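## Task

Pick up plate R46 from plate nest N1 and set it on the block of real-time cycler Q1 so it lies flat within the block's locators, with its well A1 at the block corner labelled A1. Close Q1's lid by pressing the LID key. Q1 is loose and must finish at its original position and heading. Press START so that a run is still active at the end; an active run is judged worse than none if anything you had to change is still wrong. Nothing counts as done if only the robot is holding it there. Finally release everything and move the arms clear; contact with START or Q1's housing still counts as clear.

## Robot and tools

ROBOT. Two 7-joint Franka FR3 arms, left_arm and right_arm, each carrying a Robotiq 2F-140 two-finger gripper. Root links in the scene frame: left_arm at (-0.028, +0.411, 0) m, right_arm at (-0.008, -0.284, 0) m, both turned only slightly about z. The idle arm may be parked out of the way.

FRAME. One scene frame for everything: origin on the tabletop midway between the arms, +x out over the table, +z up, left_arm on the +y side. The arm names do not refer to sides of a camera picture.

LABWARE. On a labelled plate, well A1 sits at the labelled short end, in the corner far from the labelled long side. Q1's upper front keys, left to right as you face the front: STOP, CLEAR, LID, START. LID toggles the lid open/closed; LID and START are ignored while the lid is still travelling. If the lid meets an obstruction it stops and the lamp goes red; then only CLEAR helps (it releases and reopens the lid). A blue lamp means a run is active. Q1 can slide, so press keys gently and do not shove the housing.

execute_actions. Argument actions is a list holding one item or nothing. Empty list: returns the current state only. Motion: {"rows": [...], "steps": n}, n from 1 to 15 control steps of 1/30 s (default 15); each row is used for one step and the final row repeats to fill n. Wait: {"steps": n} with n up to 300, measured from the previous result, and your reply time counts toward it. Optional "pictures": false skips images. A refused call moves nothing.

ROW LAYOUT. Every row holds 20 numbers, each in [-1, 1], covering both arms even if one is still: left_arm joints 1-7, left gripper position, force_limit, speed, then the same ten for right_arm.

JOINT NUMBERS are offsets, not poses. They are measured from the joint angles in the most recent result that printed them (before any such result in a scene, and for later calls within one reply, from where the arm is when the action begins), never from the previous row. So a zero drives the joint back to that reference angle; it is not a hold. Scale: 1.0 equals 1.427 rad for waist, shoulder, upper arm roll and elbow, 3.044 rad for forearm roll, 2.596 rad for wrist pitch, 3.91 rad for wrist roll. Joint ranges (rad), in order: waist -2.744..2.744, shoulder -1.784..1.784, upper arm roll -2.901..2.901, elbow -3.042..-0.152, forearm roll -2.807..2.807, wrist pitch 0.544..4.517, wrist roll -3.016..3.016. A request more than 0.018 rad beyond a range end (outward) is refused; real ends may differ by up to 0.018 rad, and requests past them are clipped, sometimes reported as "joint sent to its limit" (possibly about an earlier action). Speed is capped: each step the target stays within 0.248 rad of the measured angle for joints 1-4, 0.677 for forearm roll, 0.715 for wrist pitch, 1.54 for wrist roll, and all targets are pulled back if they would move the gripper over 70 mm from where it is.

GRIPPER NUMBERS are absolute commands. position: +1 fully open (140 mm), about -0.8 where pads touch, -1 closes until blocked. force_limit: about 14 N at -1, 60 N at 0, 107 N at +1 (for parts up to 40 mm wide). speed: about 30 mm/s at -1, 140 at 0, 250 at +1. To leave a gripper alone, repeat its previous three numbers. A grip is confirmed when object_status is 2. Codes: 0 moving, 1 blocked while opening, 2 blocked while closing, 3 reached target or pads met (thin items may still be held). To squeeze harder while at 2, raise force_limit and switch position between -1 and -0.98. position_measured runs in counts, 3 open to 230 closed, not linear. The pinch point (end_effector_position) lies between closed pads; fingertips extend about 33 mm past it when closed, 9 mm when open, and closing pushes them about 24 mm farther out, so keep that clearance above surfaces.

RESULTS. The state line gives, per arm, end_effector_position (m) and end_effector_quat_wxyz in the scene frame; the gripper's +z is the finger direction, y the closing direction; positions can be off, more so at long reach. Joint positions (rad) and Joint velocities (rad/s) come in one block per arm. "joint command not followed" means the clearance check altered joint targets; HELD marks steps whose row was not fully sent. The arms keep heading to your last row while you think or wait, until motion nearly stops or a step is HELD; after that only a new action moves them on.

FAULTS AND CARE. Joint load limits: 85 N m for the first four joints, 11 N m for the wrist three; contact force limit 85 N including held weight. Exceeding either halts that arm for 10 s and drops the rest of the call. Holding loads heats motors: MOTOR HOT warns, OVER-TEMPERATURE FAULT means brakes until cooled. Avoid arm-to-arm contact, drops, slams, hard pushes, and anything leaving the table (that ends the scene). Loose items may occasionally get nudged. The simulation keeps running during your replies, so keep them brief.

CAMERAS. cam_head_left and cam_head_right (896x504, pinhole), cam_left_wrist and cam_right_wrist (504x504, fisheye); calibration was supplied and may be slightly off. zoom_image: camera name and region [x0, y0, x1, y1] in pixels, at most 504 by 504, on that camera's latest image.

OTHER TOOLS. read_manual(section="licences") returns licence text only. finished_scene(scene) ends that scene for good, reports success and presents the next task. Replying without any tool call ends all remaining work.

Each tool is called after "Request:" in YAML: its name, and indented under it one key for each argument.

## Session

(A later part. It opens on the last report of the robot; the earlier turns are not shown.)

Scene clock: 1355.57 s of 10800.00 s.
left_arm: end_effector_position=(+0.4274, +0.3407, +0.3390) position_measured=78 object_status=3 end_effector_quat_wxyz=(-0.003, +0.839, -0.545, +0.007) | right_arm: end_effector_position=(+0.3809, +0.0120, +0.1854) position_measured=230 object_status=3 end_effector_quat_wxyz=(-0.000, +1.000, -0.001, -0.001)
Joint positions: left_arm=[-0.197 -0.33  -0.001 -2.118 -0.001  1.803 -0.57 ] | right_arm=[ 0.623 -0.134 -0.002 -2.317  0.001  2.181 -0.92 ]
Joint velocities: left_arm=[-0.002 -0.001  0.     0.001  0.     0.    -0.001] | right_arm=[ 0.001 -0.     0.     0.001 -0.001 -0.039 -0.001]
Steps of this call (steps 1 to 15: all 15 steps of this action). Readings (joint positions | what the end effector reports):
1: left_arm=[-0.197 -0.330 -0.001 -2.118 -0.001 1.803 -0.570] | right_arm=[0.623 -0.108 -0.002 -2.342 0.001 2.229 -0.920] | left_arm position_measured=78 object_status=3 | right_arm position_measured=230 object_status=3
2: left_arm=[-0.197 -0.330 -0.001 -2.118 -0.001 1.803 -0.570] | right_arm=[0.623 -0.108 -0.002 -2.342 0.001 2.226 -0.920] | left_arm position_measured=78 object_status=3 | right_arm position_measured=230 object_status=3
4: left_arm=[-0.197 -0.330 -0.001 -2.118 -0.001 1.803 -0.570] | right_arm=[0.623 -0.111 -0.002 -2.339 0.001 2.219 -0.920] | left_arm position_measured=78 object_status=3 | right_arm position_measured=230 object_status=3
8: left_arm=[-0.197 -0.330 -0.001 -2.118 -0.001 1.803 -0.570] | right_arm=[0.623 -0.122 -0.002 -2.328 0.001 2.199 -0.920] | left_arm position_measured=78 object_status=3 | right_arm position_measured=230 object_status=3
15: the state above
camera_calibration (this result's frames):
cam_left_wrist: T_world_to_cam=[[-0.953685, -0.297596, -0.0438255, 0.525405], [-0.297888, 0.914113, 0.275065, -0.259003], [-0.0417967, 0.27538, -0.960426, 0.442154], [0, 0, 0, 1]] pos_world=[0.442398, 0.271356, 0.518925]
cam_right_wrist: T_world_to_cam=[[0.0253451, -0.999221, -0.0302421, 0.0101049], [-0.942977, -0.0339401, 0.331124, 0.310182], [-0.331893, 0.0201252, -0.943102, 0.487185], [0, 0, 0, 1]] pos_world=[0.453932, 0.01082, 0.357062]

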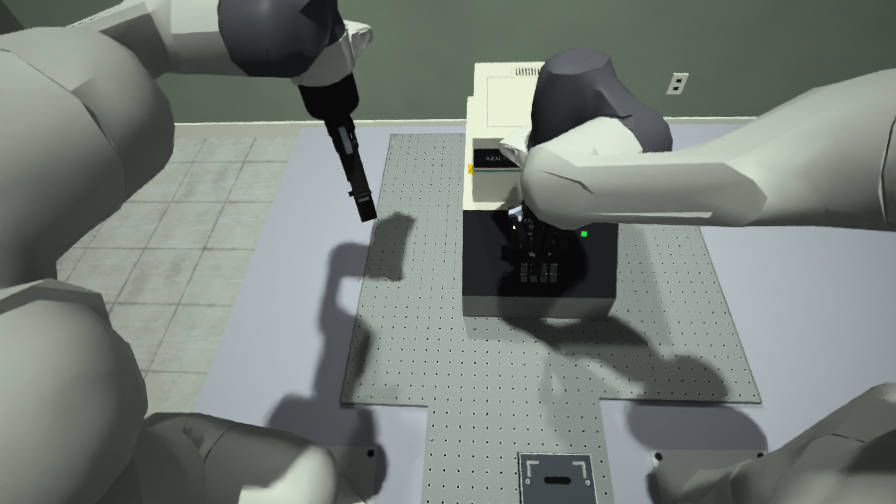

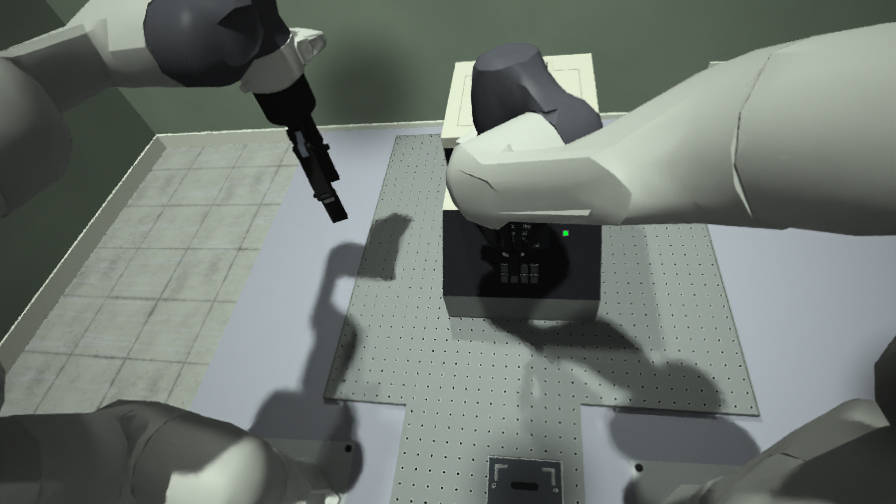

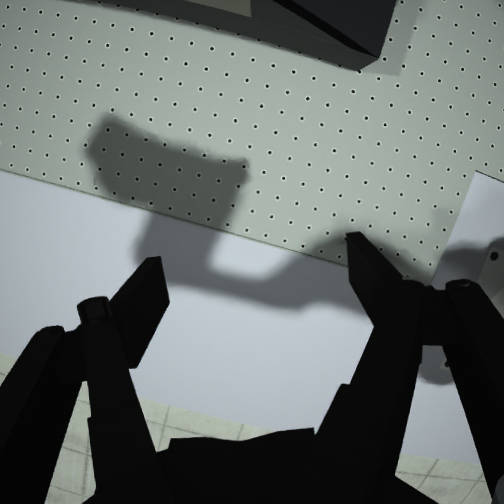

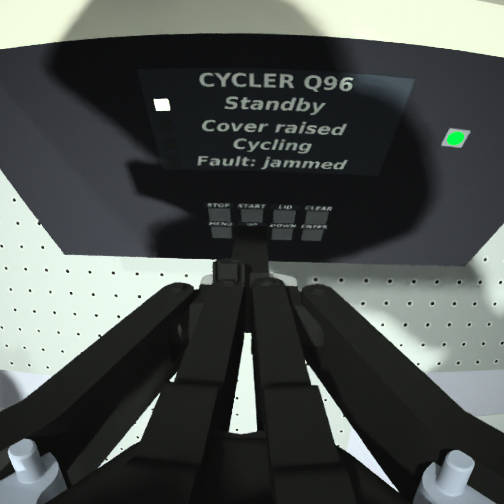

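Request:
execute_actions:
  actions: []

Scene clock: 1356.93 s of 10800.00 s.
left_arm: end_effector_position=(+0.4274, +0.3407, +0.3390) position_measured=78 object_status=3 end_effector_quat_wxyz=(-0.003, +0.839, -0.545, +0.007) | right_arm: end_effector_position=(+0.3792, +0.0107, +0.1848) position_measured=230 object_status=3 end_effector_quat_wxyz=(+0.002, +1.000, -0.001, -0.004)
Joint positions: left_arm=[-0.197 -0.33  -0.001 -2.118 -0.001  1.803 -0.57 ] | right_arm=[ 0.623 -0.134 -0.002 -2.317  0.001  2.174 -0.92 ]
Joint velocities: left_arm=[ 0.    -0.     0.     0.001 -0.    -0.    -0.001] | right_arm=[-0.001 -0.    -0.     0.     0.    -0.    -0.   ]
Steps of this call (steps 1 to 15: the robot went on to your last target; steps 16 to 41: nothing new was sent). Readings (joint positions | what the end effector reports):
1: left_arm=[-0.197 -0.330 -0.001 -2.118 -0.001 1.803 -0.570] | right_arm=[0.623 -0.134 -0.002 -2.317 0.001 2.180 -0.920] | left_arm position_measured=78 object_status=3 | right_arm position_measured=230 object_status=3
2: left_arm=[-0.197 -0.330 -0.001 -2.118 -0.001 1.803 -0.570] | right_arm=[0.623 -0.134 -0.002 -2.317 0.001 2.179 -0.920] | left_arm position_measured=78 object_status=3 | right_arm position_measured=230 object_status=3
4: left_arm=[-0.197 -0.330 -0.001 -2.118 -0.001 1.803 -0.570] | right_arm=[0.623 -0.134 -0.002 -2.317 0.001 2.177 -0.920] | left_arm position_measured=78 object_status=3 | right_arm position_measured=230 object_status=3
8: left_arm=[-0.197 -0.330 -0.001 -2.118 -0.001 1.803 -0.570] | right_arm=[0.623 -0.134 -0.002 -2.317 0.001 2.176 -0.920] | left_arm position_measured=78 object_status=3 | right_arm position_measured=230 object_status=3
41: the state above
All arms were judged still, so your last target was given up. Only a new action makes them travel on or press farther. Fingers that are still opening or closing keep moving.
camera_calibration (this result's frames):
cam_left_wrist: T_world_to_cam=[[-0.953685, -0.297596, -0.0438255, 0.525405], [-0.297888, 0.914113, 0.275065, -0.259003], [-0.0417967, 0.27538, -0.960426, 0.442154], [0, 0, 0, 1]] pos_world=[0.442398, 0.271356, 0.518925]
cam_right_wrist: T_world_to_cam=[[0.0252033, -0.999336, -0.0263106, 0.00816281], [-0.941188, -0.0325912, 0.336309, 0.307067], [-0.336943, 0.0162872, -0.941384, 0.487735], [0, 0, 0, 1]] pos_world=[0.453141, 0.0102213, 0.356091]

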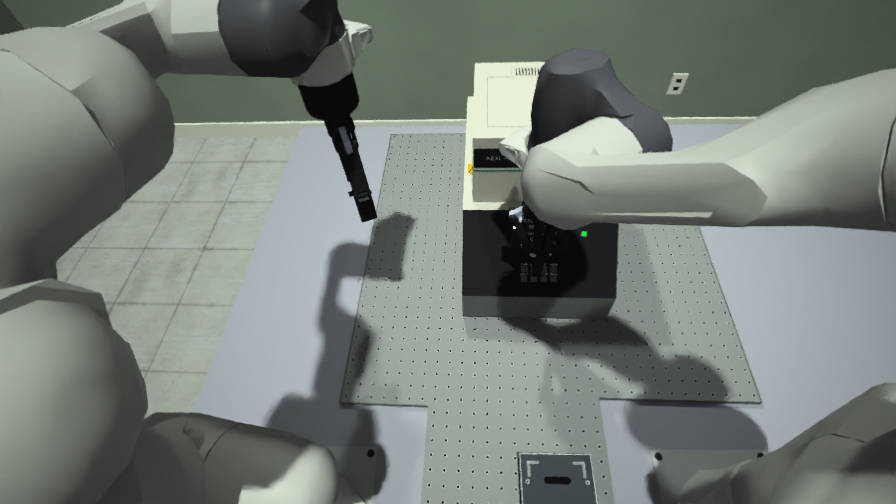

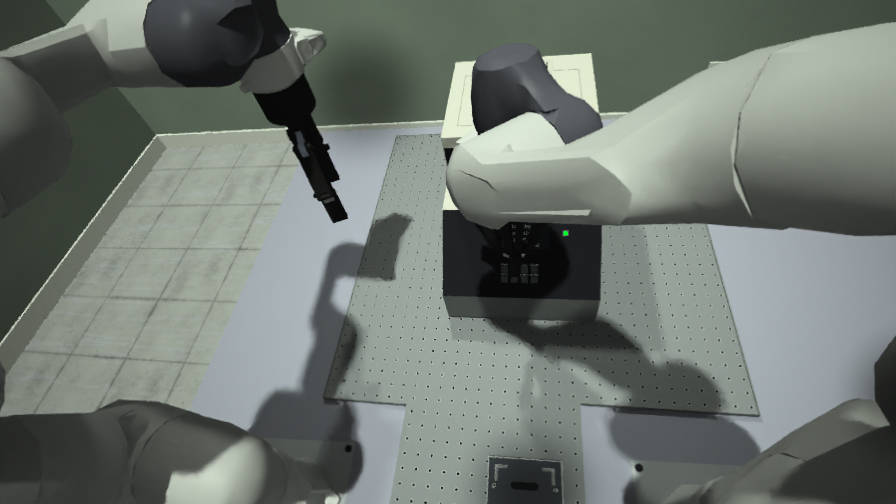

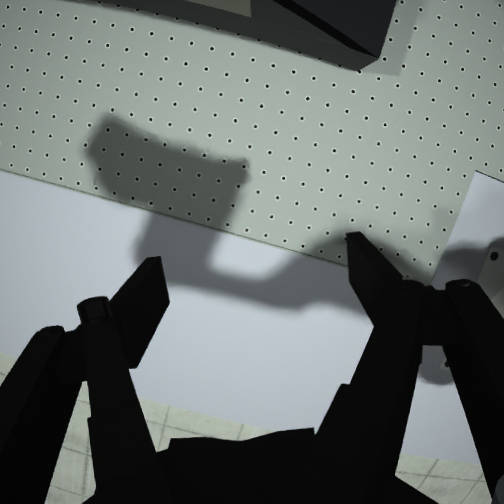

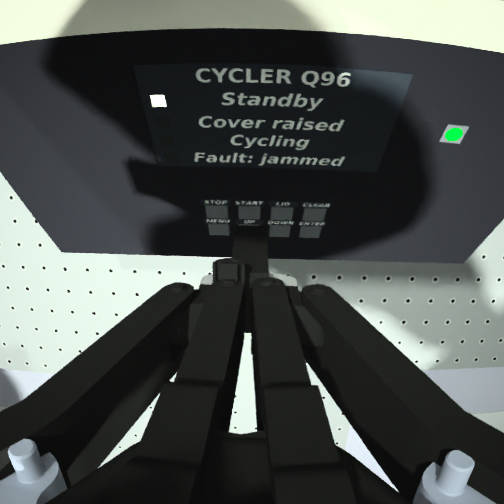

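Request:
execute_actions:
  actions:
    - {"rows": [[0,0,0,0,0,0,0,0.4,-0.4,-0.2,0,0.0005,0,-0.0008,0,0.004,0,-1,-1,0],[0,0,0,0,0,0,0,0.4,-0.4,-0.2,0,0.0015,0,-0.002,0,0.0075,0,-1,-1,0],[0,0,0,0,0,0,0,0.4,-0.4,-0.2,0,0.003,0,-0.0035,0,0.0105,0,-1,-1,0],[0,0,0,0,0,0,0,0.4,-0.4,-0.2,0,0.0046,0,-0.0051,0,0.013,0,-1,-1,0],[0,0,0,0,0,0,0,0.4,-0.4,-0.2,0,0.0062,0,-0.0067,0,0.015,0,-1,-1,0],[0,0,0,0,0,0,0,0.4,-0.4,-0.2,0,0.0078,0,-0.0082,0,0.0162,0,-1,-1,0],[0,0,0,0,0,0,0,0.4,-0.4,-0.2,0,0.0091,0,-0.0095,0,0.0168,0,-1,-1,0],[0,0,0,0,0,0,0,0.4,-0.4,-0.2,0,0.0102,0,-0.0106,0,0.0168,0,-1,-1,0],[0,0,0,0,0,0,0,0.4,-0.4,-0.2,0,0.0109,0,-0.0112,0,0.0163,0,-1,-1,0]], "steps": 15}
  pictures: false

Request:
execute_actions:
  actions:
    - {"steps": 8}
  pictures: false

Request:
execute_actions:
  actions:
    - {"rows": [[0,0,0,0,0,0,0,0.4,-0.4,-0.2,0,0.0013,0,-0.0012,0,0.0025,0,-1,-1,0],[0,0,0,0,0,0,0,0.4,-0.4,-0.2,0,0.0026,0,-0.0024,0,0.0043,0,-1,-1,0],[0,0,0,0,0,0,0,0.4,-0.4,-0.2,0,0.0039,0,-0.0036,0,0.006,0,-1,-1,0],[0,0,0,0,0,0,0,0.4,-0.4,-0.2,0,0.0052,0,-0.0048,0,0.0077,0,-1,-1,0],[0,0,0,0,0,0,0,0.4,-0.4,-0.2,0,0.0065,0,-0.006,0,0.0093,0,-1,-1,0],[0,0,0,0,0,0,0,0.4,-0.4,-0.2,0,0.0078,0,-0.0072,0,0.0108,0,-1,-1,0],[0,0,0,0,0,0,0,0.4,-0.4,-0.2,0,0.0091,0,-0.0084,0,0.0122,0,-1,-1,0],[0,0,0,0,0,0,0,0.4,-0.4,-0.2,0,0.0104,0,-0.0096,0,0.0133,0,-1,-1,0],[0,0,0,0,0,0,0,0.4,-0.4,-0.2,0,0.0117,0,-0.0108,0,0.0141,0,-1,-1,0],[0,0,0,0,0,0,0,0.4,-0.4,-0.2,0,0.0129,0,-0.012,0,0.0145,0,-1,-1,0],[0,0,0,0,0,0,0,0.4,-0.4,-0.2,0,0.014,0,-0.013,0,0.0145,0,-1,-1,0]], "steps": 15}
  pictures: false

Request:
execute_actions:
  actions:
    - {"steps": 10}

Request:
execute_actions:
  actions:
    - {"rows": [[0,0,0,0,0,0,0,0.4,-0.4,-0.2,0,-0.001,0,0.001,0,-0.003,0,-1,-1,0],[0,0,0,0,0,0,0,0.4,-0.4,-0.2,0,-0.003,0,0.0028,0,-0.006,0,-1,-1,0],[0,0,0,0,0,0,0,0.4,-0.4,-0.2,0,-0.0055,0,0.0052,0,-0.009,0,-1,-1,0],[0,0,0,0,0,0,0,0.4,-0.4,-0.2,0,-0.008,0,0.0076,0,-0.012,0,-1,-1,0],[0,0,0,0,0,0,0,0.4,-0.4,-0.2,0,-0.0105,0,0.010,0,-0.015,0,-1,-1,0],[0,0,0,0,0,0,0,0.4,-0.4,-0.2,0,-0.013,0,0.0124,0,-0.0175,0,-1,-1,0],[0,0,0,0,0,0,0,0.4,-0.4,-0.2,0,-0.0155,0,0.0147,0,-0.0195,0,-1,-1,0],[0,0,0,0,0,0,0,0.4,-0.4,-0.2,0,-0.0175,0,0.0166,0,-0.021,0,-1,-1,0],[0,0,0,0,0,0,0,0.4,-0.4,-0.2,0,-0.019,0,0.018,0,-0.022,0,-1,-1,0],[0,0,0,0,0,0,0,0.4,-0.4,-0.2,0,-0.020,0,0.019,0,-0.022,0,-1,-1,0]], "steps": 15}

Scene clock: 1397.33 s of 10800.00 s.
left_arm: end_effector_position=(+0.4274, +0.3407, +0.3390) position_measured=78 object_status=3 end_effector_quat_wxyz=(-0.003, +0.839, -0.545, +0.007) | right_arm: end_effector_position=(+0.3809, +0.0121, +0.1748) position_measured=230 object_status=3 end_effector_quat_wxyz=(+0.000, +1.000, -0.001, -0.001)
Joint positions: left_arm=[-0.197 -0.33  -0.001 -2.118 -0.001  1.803 -0.57 ] | right_arm=[ 0.623 -0.12  -0.002 -2.331  0.001  2.209 -0.92 ]
Joint velocities: left_arm=[ 0.001 -0.    -0.001  0.001  0.001 -0.     0.001] | right_arm=[ 0.    -0.001 -0.001 -0.001  0.     0.02   0.002]
Steps of this call (steps 1 to 90: nothing new was sent; then 36.90 s passed at rest; steps 91 to 105: all 15 steps of this action). Readings (joint positions | what the end effector reports):
91: left_arm=[-0.197 -0.330 -0.001 -2.118 -0.001 1.803 -0.570] | right_arm=[0.623 -0.134 -0.002 -2.317 0.001 2.175 -0.920] | left_arm position_measured=78 object_status=3 | right_arm position_measured=230 object_status=3
92: left_arm=[-0.197 -0.330 -0.001 -2.118 -0.001 1.803 -0.570] | right_arm=[0.623 -0.134 -0.002 -2.317 0.001 2.178 -0.920] | left_arm position_measured=78 object_status=3 | right_arm position_measured=230 object_status=3
94: left_arm=[-0.197 -0.330 -0.001 -2.118 -0.001 1.803 -0.570] | right_arm=[0.623 -0.134 -0.002 -2.319 0.001 2.185 -0.920] | left_arm position_measured=78 object_status=3 | right_arm position_measured=230 object_status=3
98: left_arm=[-0.197 -0.330 -0.001 -2.118 -0.001 1.803 -0.570] | right_arm=[0.623 -0.127 -0.002 -2.326 0.001 2.200 -0.920] | left_arm position_measured=78 object_status=3 | right_arm position_measured=230 object_status=3
105: the state above

Scene clock: 1397.60 s of 10800.00 s.
left_arm: end_effector_position=(+0.4274, +0.3407, +0.3390) position_measured=78 object_status=3 end_effector_quat_wxyz=(-0.003, +0.839, -0.545, +0.007) | right_arm: end_effector_position=(+0.3816, +0.0126, +0.1750) position_measured=230 object_status=3 end_effector_quat_wxyz=(-0.001, +1.000, -0.001, -0.000)
Joint positions: left_arm=[-0.197 -0.33  -0.001 -2.118 -0.001  1.803 -0.57 ] | right_arm=[ 0.623 -0.12  -0.002 -2.331  0.001  2.212 -0.92 ]
Joint velocities: left_arm=[-0.001  0.001  0.    -0.     0.001 -0.001 -0.001] | right_arm=[ 0.     0.001  0.     0.001 -0.001  0.003 -0.   ]
Steps of this call (steps 1 to 8: the robot went on to your last target). Readings (joint positions | what the end effector reports):
1: left_arm=[-0.197 -0.330 -0.001 -2.118 -0.001 1.803 -0.570] | right_arm=[0.623 -0.120 -0.002 -2.331 0.001 2.210 -0.920] | left_arm position_measured=78 object_status=3 | right_arm position_measured=230 object_status=3
2: left_arm=[-0.197 -0.330 -0.001 -2.118 -0.001 1.803 -0.570] | right_arm=[0.623 -0.120 -0.002 -2.331 0.001 2.210 -0.920] | left_arm position_measured=78 object_status=3 | right_arm position_measured=230 object_status=3
4: left_arm=[-0.197 -0.330 -0.001 -2.118 -0.001 1.803 -0.570] | right_arm=[0.623 -0.120 -0.002 -2.331 0.001 2.211 -0.920] | left_arm position_measured=78 object_status=3 | right_arm position_measured=230 object_status=3
8: the state above

Scene clock: 1398.10 s of 10800.00 s.
left_arm: end_effector_position=(+0.4274, +0.3407, +0.3390) position_measured=78 object_status=3 end_effector_quat_wxyz=(-0.003, +0.839, -0.545, +0.007) | right_arm: end_effector_position=(+0.3816, +0.0126, +0.1658) position_measured=230 object_status=3 end_effector_quat_wxyz=(-0.001, +1.000, -0.001, -0.000)
Joint positions: left_arm=[-0.197 -0.33  -0.001 -2.118 -0.001  1.803 -0.57 ] | right_arm=[ 0.623 -0.108 -0.002 -2.343  0.001  2.236 -0.92 ]
Joint velocities: left_arm=[-0.     0.    -0.     0.001  0.001  0.001  0.001] | right_arm=[-0.001 -0.001  0.    -0.001  0.001  0.002 -0.001]
Steps of this call (steps 1 to 15: all 15 steps of this action). Readings (joint positions | what the end effector reports):
1: left_arm=[-0.197 -0.330 -0.001 -2.118 -0.001 1.803 -0.570] | right_arm=[0.623 -0.120 -0.002 -2.331 0.001 2.212 -0.920] | left_arm position_measured=78 object_status=3 | right_arm position_measured=230 object_status=3
2: left_arm=[-0.197 -0.330 -0.001 -2.118 -0.001 1.803 -0.570] | right_arm=[0.623 -0.120 -0.002 -2.331 0.001 2.213 -0.920] | left_arm position_measured=78 object_status=3 | right_arm position_measured=230 object_status=3
4: left_arm=[-0.197 -0.330 -0.001 -2.118 -0.001 1.803 -0.570] | right_arm=[0.623 -0.119 -0.002 -2.333 0.001 2.217 -0.920] | left_arm position_measured=78 object_status=3 | right_arm position_measured=230 object_status=3
8: left_arm=[-0.197 -0.330 -0.001 -2.118 -0.001 1.803 -0.570] | right_arm=[0.623 -0.112 -0.002 -2.339 0.001 2.228 -0.920] | left_arm position_measured=78 object_status=3 | right_arm position_measured=230 object_status=3
15: the state above

Scene clock: 1398.43 s of 10800.00 s.
left_arm: end_effector_position=(+0.4274, +0.3407, +0.3390) position_measured=78 object_status=3 end_effector_quat_wxyz=(-0.003, +0.839, -0.545, +0.007) | right_arm: end_effector_position=(+0.3816, +0.0126, +0.1658) position_measured=230 object_status=3 end_effector_quat_wxyz=(-0.001, +1.000, -0.001, +0.000)
Joint positions: left_arm=[-0.197 -0.33  -0.001 -2.118 -0.001  1.803 -0.57 ] | right_arm=[ 0.623 -0.108 -0.002 -2.343  0.001  2.236 -0.92 ]
Joint velocities: left_arm=[-0.001 -0.    -0.001 -0.001 -0.001 -0.     0.   ] | right_arm=[-0.001 -0.001 -0.001 -0.     0.001  0.001  0.   ]
Steps of this call (steps 1 to 10: the robot went on to your last target). Readings (joint positions | what the end effector reports):
1: left_arm=[-0.197 -0.330 -0.001 -2.118 -0.001 1.803 -0.570] | right_arm=[0.623 -0.108 -0.002 -2.343 0.001 2.236 -0.920] | left_arm position_measured=78 object_status=3 | right_arm position_measured=230 object_status=3
2: left_arm=[-0.197 -0.330 -0.001 -2.118 -0.001 1.803 -0.570] | right_arm=[0.623 -0.108 -0.002 -2.343 0.001 2.236 -0.920] | left_arm position_measured=78 object_status=3 | right_arm position_measured=230 object_status=3
4: left_arm=[-0.197 -0.330 -0.001 -2.118 -0.001 1.803 -0.570] | right_arm=[0.623 -0.108 -0.002 -2.343 0.001 2.236 -0.920] | left_arm position_measured=78 object_status=3 | right_arm position_measured=230 object_status=3
8: left_arm=[-0.197 -0.330 -0.001 -2.118 -0.001 1.803 -0.570] | right_arm=[0.623 -0.108 -0.002 -2.343 0.001 2.236 -0.920] | left_arm position_measured=78 object_status=3 | right_arm position_measured=230 object_status=3
10: the state above
camera_calibration (this result's frames):
cam_left_wrist: T_world_to_cam=[[-0.953685, -0.297596, -0.0438254, 0.525405], [-0.297888, 0.914113, 0.275065, -0.259003], [-0.0417968, 0.27538, -0.960426, 0.442154], [0, 0, 0, 1]] pos_world=[0.442398, 0.271356, 0.518925]
cam_right_wrist: T_world_to_cam=[[0.0253458, -0.999172, -0.031832, 0.0102928], [-0.943749, -0.0344171, 0.328865, 0.318068], [-0.329689, 0.0217061, -0.94384, 0.468219], [0, 0, 0, 1]] pos_world=[0.454282, 0.011068, 0.33765]

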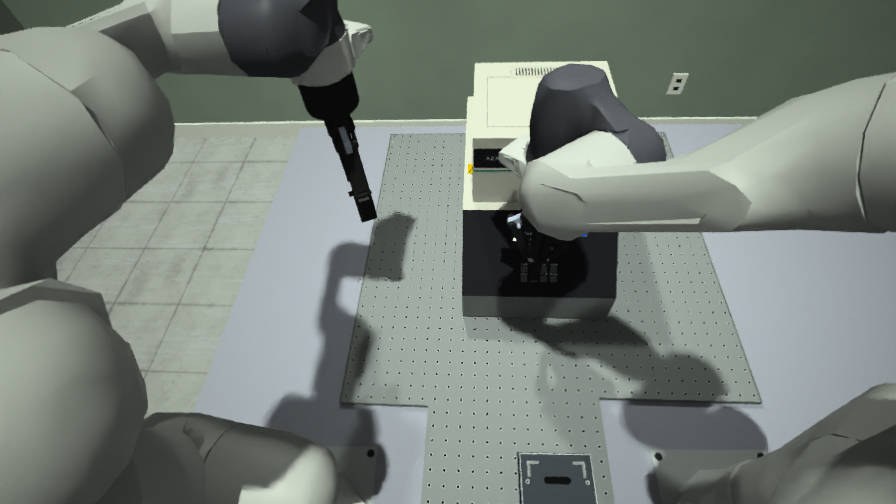

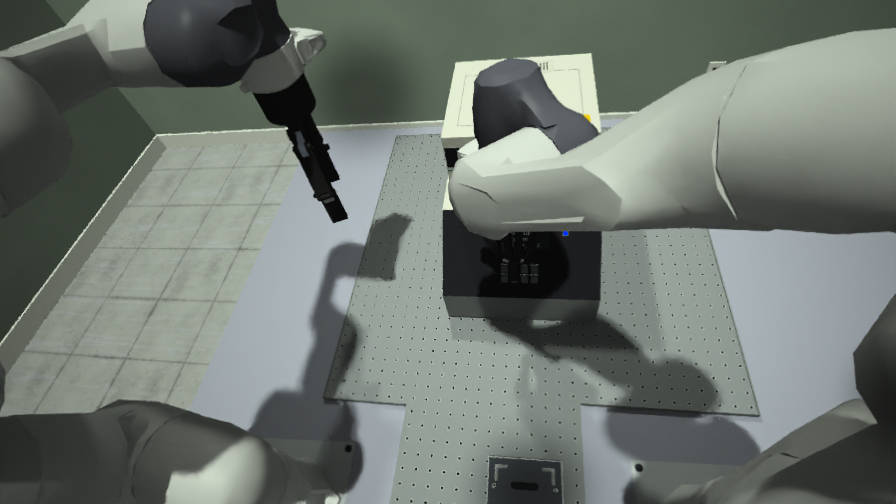

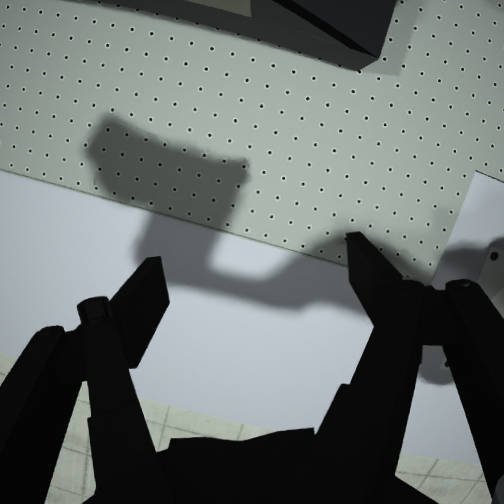

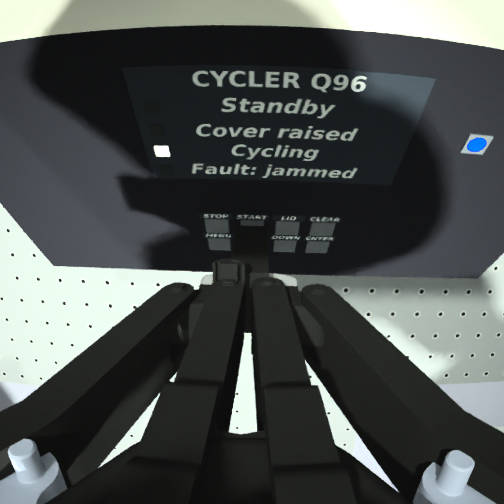

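Scene clock: 1398.93 s of 10800.00 s.
left_arm: end_effector_position=(+0.4274, +0.3407, +0.3390) position_measured=78 object_status=3 end_effector_quat_wxyz=(-0.003, +0.839, -0.545, +0.007) | right_arm: end_effector_position=(+0.3830, +0.0137, +0.1864) position_measured=230 object_status=3 end_effector_quat_wxyz=(-0.003, +1.000, -0.000, +0.003)
Joint positions: left_arm=[-0.197 -0.33  -0.001 -2.118 -0.001  1.803 -0.57 ] | right_arm=[ 0.623 -0.135 -0.002 -2.318  0.001  2.19  -0.92 ]
Joint velocities: left_arm=[ 0.001 -0.001  0.001 -0.001 -0.    -0.001 -0.001] | right_arm=[ 0.     0.001 -0.    -0.001  0.    -0.037  0.   ]
Steps of this call (steps 1 to 15: all 15 steps of this action). Readings (joint positions | what the end effector reports):
1: left_arm=[-0.197 -0.330 -0.001 -2.118 -0.001 1.803 -0.570] | right_arm=[0.623 -0.109 -0.002 -2.343 0.001 2.235 -0.920] | left_arm position_measured=78 object_status=3 | right_arm position_measured=230 object_status=3
2: left_arm=[-0.197 -0.330 -0.001 -2.118 -0.001 1.803 -0.570] | right_arm=[0.623 -0.110 -0.002 -2.342 0.001 2.233 -0.920] | left_arm position_measured=78 object_status=3 | right_arm position_measured=230 object_status=3
4: left_arm=[-0.197 -0.330 -0.001 -2.118 -0.001 1.803 -0.570] | right_arm=[0.623 -0.112 -0.002 -2.340 0.001 2.226 -0.920] | left_arm position_measured=78 object_status=3 | right_arm position_measured=230 object_status=3
8: left_arm=[-0.197 -0.330 -0.001 -2.118 -0.001 1.803 -0.570] | right_arm=[0.623 -0.123 -0.002 -2.329 0.001 2.207 -0.920] | left_arm position_measured=78 object_status=3 | right_arm position_measured=230 object_status=3
15: the state above
camera_calibration (this result's frames):
cam_left_wrist: T_world_to_cam=[[-0.953685, -0.297596, -0.0438256, 0.525406], [-0.297888, 0.914113, 0.275065, -0.259003], [-0.0417965, 0.27538, -0.960426, 0.442154], [0, 0, 0, 1]] pos_world=[0.442398, 0.271356, 0.518925]
cam_right_wrist: T_world_to_cam=[[0.0256414, -0.999035, -0.0356581, 0.0126076], [-0.945392, -0.0358275, 0.32396, 0.314182], [-0.324925, 0.0254041, -0.945398, 0.48645], [0, 0, 0, 1]] pos_world=[0.454762, 0.011494, 0.358556]

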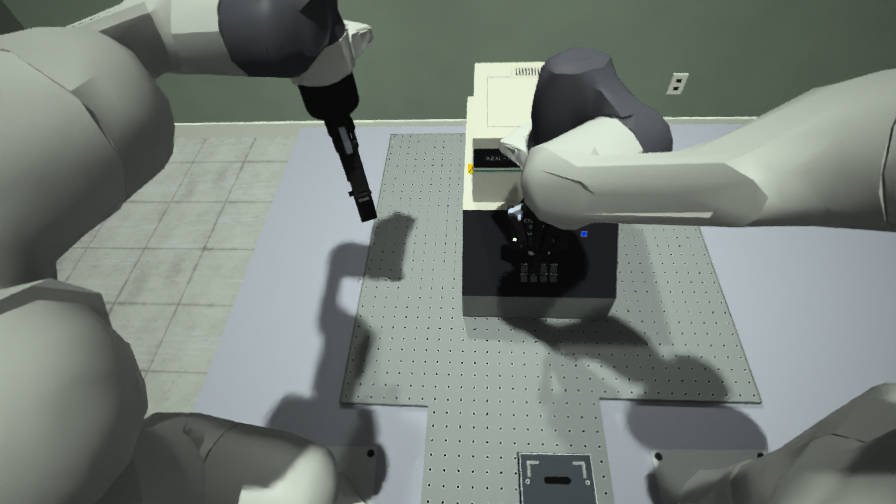

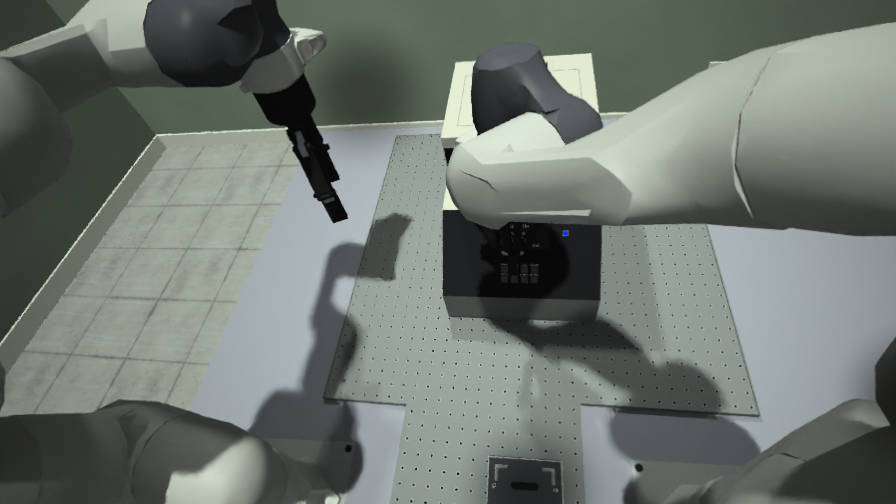

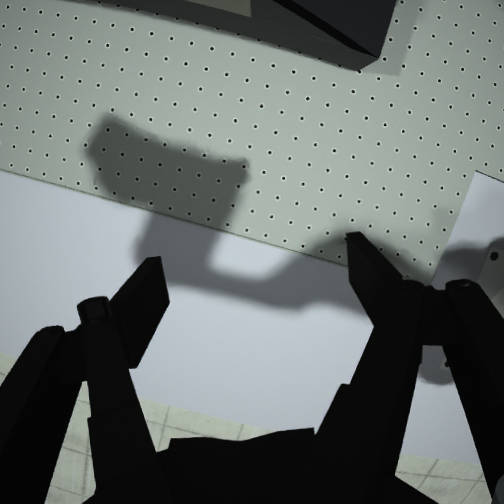

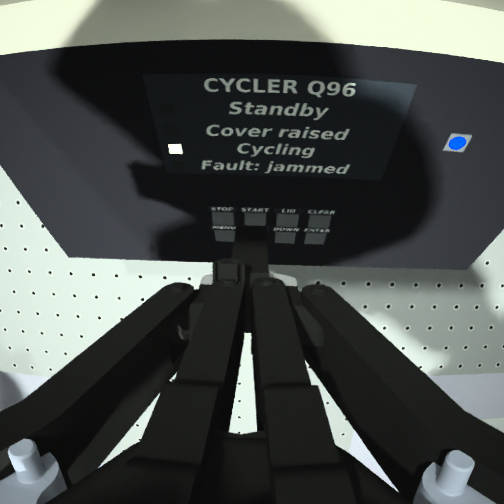

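Request:
execute_actions:
  actions:
    - {"rows": [[0,0,0,0,0,0,0,0.4,-0.4,-0.2,0,-0.004,0,0,0,-0.008,0,-1,-1,0],[0,0,0,0,0,0,0,0.4,-0.4,-0.2,0,-0.011,0,-0.001,0,-0.014,0,-1,-1,0],[0,0,0,0,0,0,0,0.4,-0.4,-0.2,0,-0.021,0,-0.003,0,-0.021,0,-1,-1,0],[0,0,0,0,0,0,0,0.4,-0.4,-0.2,0,-0.034,0,-0.007,0,-0.028,0,-1,-1,0],[0,0,0,0,0,0,0,0.4,-0.4,-0.2,0,-0.049,0,-0.012,0,-0.035,0,-1,-1,0],[0,0,0,0,0,0,0,0.4,-0.4,-0.2,0,-0.065,0,-0.018,0,-0.041,0,-1,-1,0],[0,0,0,0,0,0,0,0.4,-0.4,-0.2,0,-0.081,0,-0.025,0,-0.046,0,-1,-1,0],[0,0,0,0,0,0,0,0.4,-0.4,-0.2,0,-0.097,0,-0.032,0,-0.050,0,-1,-1,0],[0,0,0,0,0,0,0,0.4,-0.4,-0.2,0,-0.112,0,-0.039,0,-0.053,0,-1,-1,0],[0,0,0,0,0,0,0,0.4,-0.4,-0.2,0,-0.125,0,-0.045,0,-0.055,0,-1,-1,0],[0,0,0,0,0,0,0,0.4,-0.4,-0.2,0,-0.136,0,-0.050,0,-0.055,0,-1,-1,0],[0,0,0,0,0,0,0,0.4,-0.4,-0.2,0,-0.144,0,-0.054,0,-0.055,0,-1,-1,0],[0,0,0,0,0,0,0,0.4,-0.4,-0.2,0,-0.149,0,-0.056,0,-0.055,0,-1,-1,0],[0,0,0,0,0,0,0,0.4,-0.4,-0.2,0,-0.151,0,-0.057,0,-0.055,0,-1,-1,0]], "steps": 15}
  pictures: false

Request:
execute_actions:
  actions:
    - {"steps": 12}

Scene clock: 1416.33 s of 10800.00 s.
left_arm: end_effector_position=(+0.4274, +0.3407, +0.3390) position_measured=78 object_status=3 end_effector_quat_wxyz=(-0.003, +0.839, -0.545, +0.007) | right_arm: end_effector_position=(+0.3466, -0.0138, +0.2386) position_measured=230 object_status=3 end_effector_quat_wxyz=(-0.007, +1.000, -0.000, +0.008)
Joint positions: left_arm=[-0.197 -0.33  -0.001 -2.118 -0.001  1.803 -0.57 ] | right_arm=[ 0.623 -0.341 -0.002 -2.389  0.001  2.069 -0.92 ]
Joint velocities: left_arm=[-0.001 -0.001  0.    -0.    -0.     0.001 -0.   ] | right_arm=[ 0.    -0.181 -0.001 -0.07   0.001 -0.098 -0.001]
Steps of this call (steps 1 to 15: the robot went on to your last target; steps 16 to 90: nothing new was sent; then 13.90 s passed at rest; steps 91 to 105: all 15 steps of this action). Readings (joint positions | what the end effector reports):
91: left_arm=[-0.197 -0.330 -0.001 -2.118 -0.001 1.803 -0.570] | right_arm=[0.623 -0.136 -0.002 -2.318 0.001 2.182 -0.920] | left_arm position_measured=78 object_status=3 | right_arm position_measured=230 object_status=3
92: left_arm=[-0.197 -0.330 -0.001 -2.118 -0.001 1.803 -0.570] | right_arm=[0.623 -0.138 -0.002 -2.318 0.001 2.178 -0.920] | left_arm position_measured=78 object_status=3 | right_arm position_measured=230 object_status=3
94: left_arm=[-0.197 -0.330 -0.001 -2.118 -0.001 1.803 -0.570] | right_arm=[0.623 -0.153 -0.002 -2.322 0.001 2.162 -0.920] | left_arm position_measured=78 object_status=3 | right_arm position_measured=230 object_status=3
98: left_arm=[-0.197 -0.330 -0.001 -2.118 -0.001 1.803 -0.570] | right_arm=[0.623 -0.225 -0.002 -2.346 0.001 2.117 -0.920] | left_arm position_measured=78 object_status=3 | right_arm position_measured=230 object_status=3
105: the state above

Scene clock: 1416.73 s of 10800.00 s.
left_arm: end_effector_position=(+0.4274, +0.3407, +0.3390) position_measured=78 object_status=3 end_effector_quat_wxyz=(-0.003, +0.839, -0.545, +0.007) | right_arm: end_effector_position=(+0.3406, -0.0184, +0.2370) position_measured=230 object_status=3 end_effector_quat_wxyz=(-0.002, +1.000, -0.000, +0.001)
Joint positions: left_arm=[-0.197 -0.33  -0.001 -2.118 -0.001  1.803 -0.57 ] | right_arm=[ 0.623 -0.349 -0.002 -2.397  0.001  2.053 -0.92 ]
Joint velocities: left_arm=[ 0.     0.     0.001 -0.001  0.     0.001 -0.001] | right_arm=[-0.002  0.001  0.    -0.001 -0.001 -0.01   0.001]
Steps of this call (steps 1 to 12: the robot went on to your last target). Readings (joint positions | what the end effector reports):
1: left_arm=[-0.197 -0.330 -0.001 -2.118 -0.001 1.803 -0.570] | right_arm=[0.623 -0.345 -0.002 -2.391 0.001 2.066 -0.920] | left_arm position_measured=78 object_status=3 | right_arm position_measured=230 object_status=3
2: left_arm=[-0.197 -0.330 -0.001 -2.118 -0.001 1.803 -0.570] | right_arm=[0.623 -0.348 -0.002 -2.393 0.001 2.064 -0.920] | left_arm position_measured=78 object_status=3 | right_arm position_measured=230 object_status=3
4: left_arm=[-0.197 -0.330 -0.001 -2.118 -0.001 1.803 -0.570] | right_arm=[0.623 -0.349 -0.002 -2.395 0.001 2.060 -0.920] | left_arm position_measured=78 object_status=3 | right_arm position_measured=230 object_status=3
8: left_arm=[-0.197 -0.330 -0.001 -2.118 -0.001 1.803 -0.570] | right_arm=[0.623 -0.349 -0.002 -2.397 0.001 2.055 -0.920] | left_arm position_measured=78 object_status=3 | right_arm position_measured=230 object_status=3
12: the state above
camera_calibration (this result's frames):
cam_left_wrist: T_world_to_cam=[[-0.953685, -0.297596, -0.0438257, 0.525406], [-0.297888, 0.914113, 0.275065, -0.259003], [-0.0417965, 0.27538, -0.960426, 0.442154], [0, 0, 0, 1]] pos_world=[0.442398, 0.271356, 0.518925]
cam_right_wrist: T_world_to_cam=[[0.0258399, -0.999062, -0.0347505, -0.0168028], [-0.944692, -0.035773, 0.326002, 0.255906], [-0.326939, 0.0244047, -0.94473, 0.521874], [0, 0, 0, 1]] pos_world=[0.412807, -0.0203687, 0.40902]

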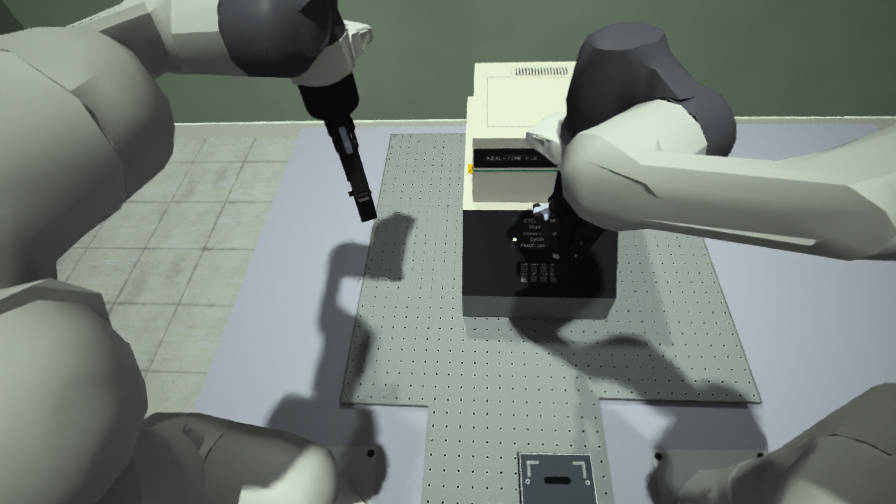

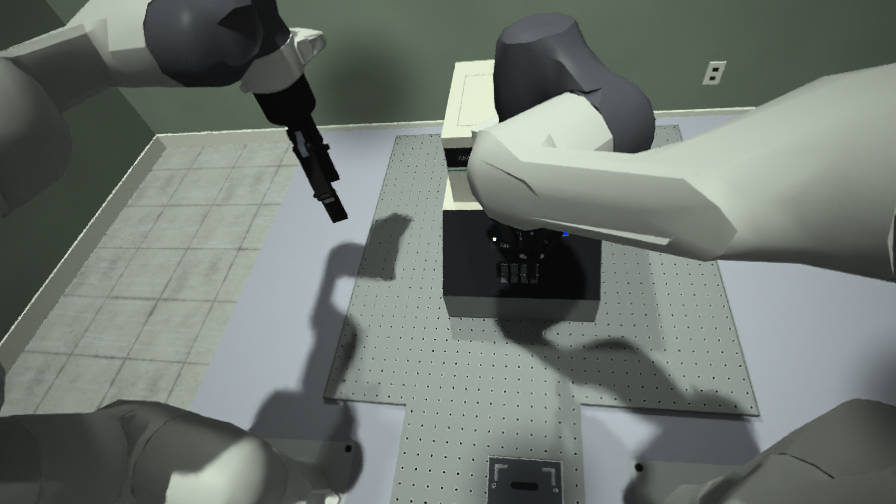

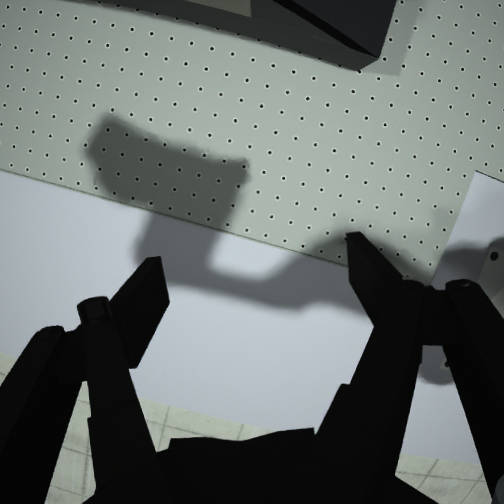

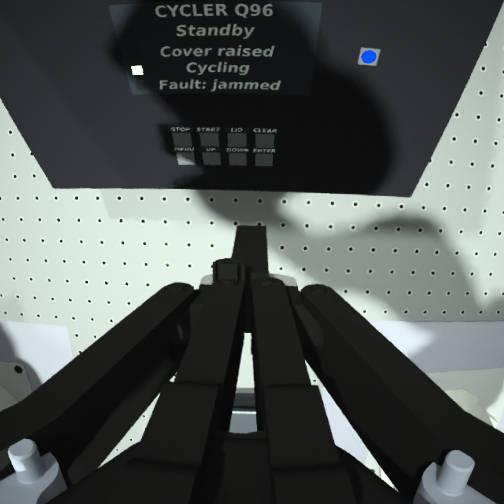

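The lid is shut, the lamp is blue with the display on "Cycling", the cycler hasn't moved, and both arms are clear.

Request:
finished_scene:
  scene: 2

The scene is finished: the task was done.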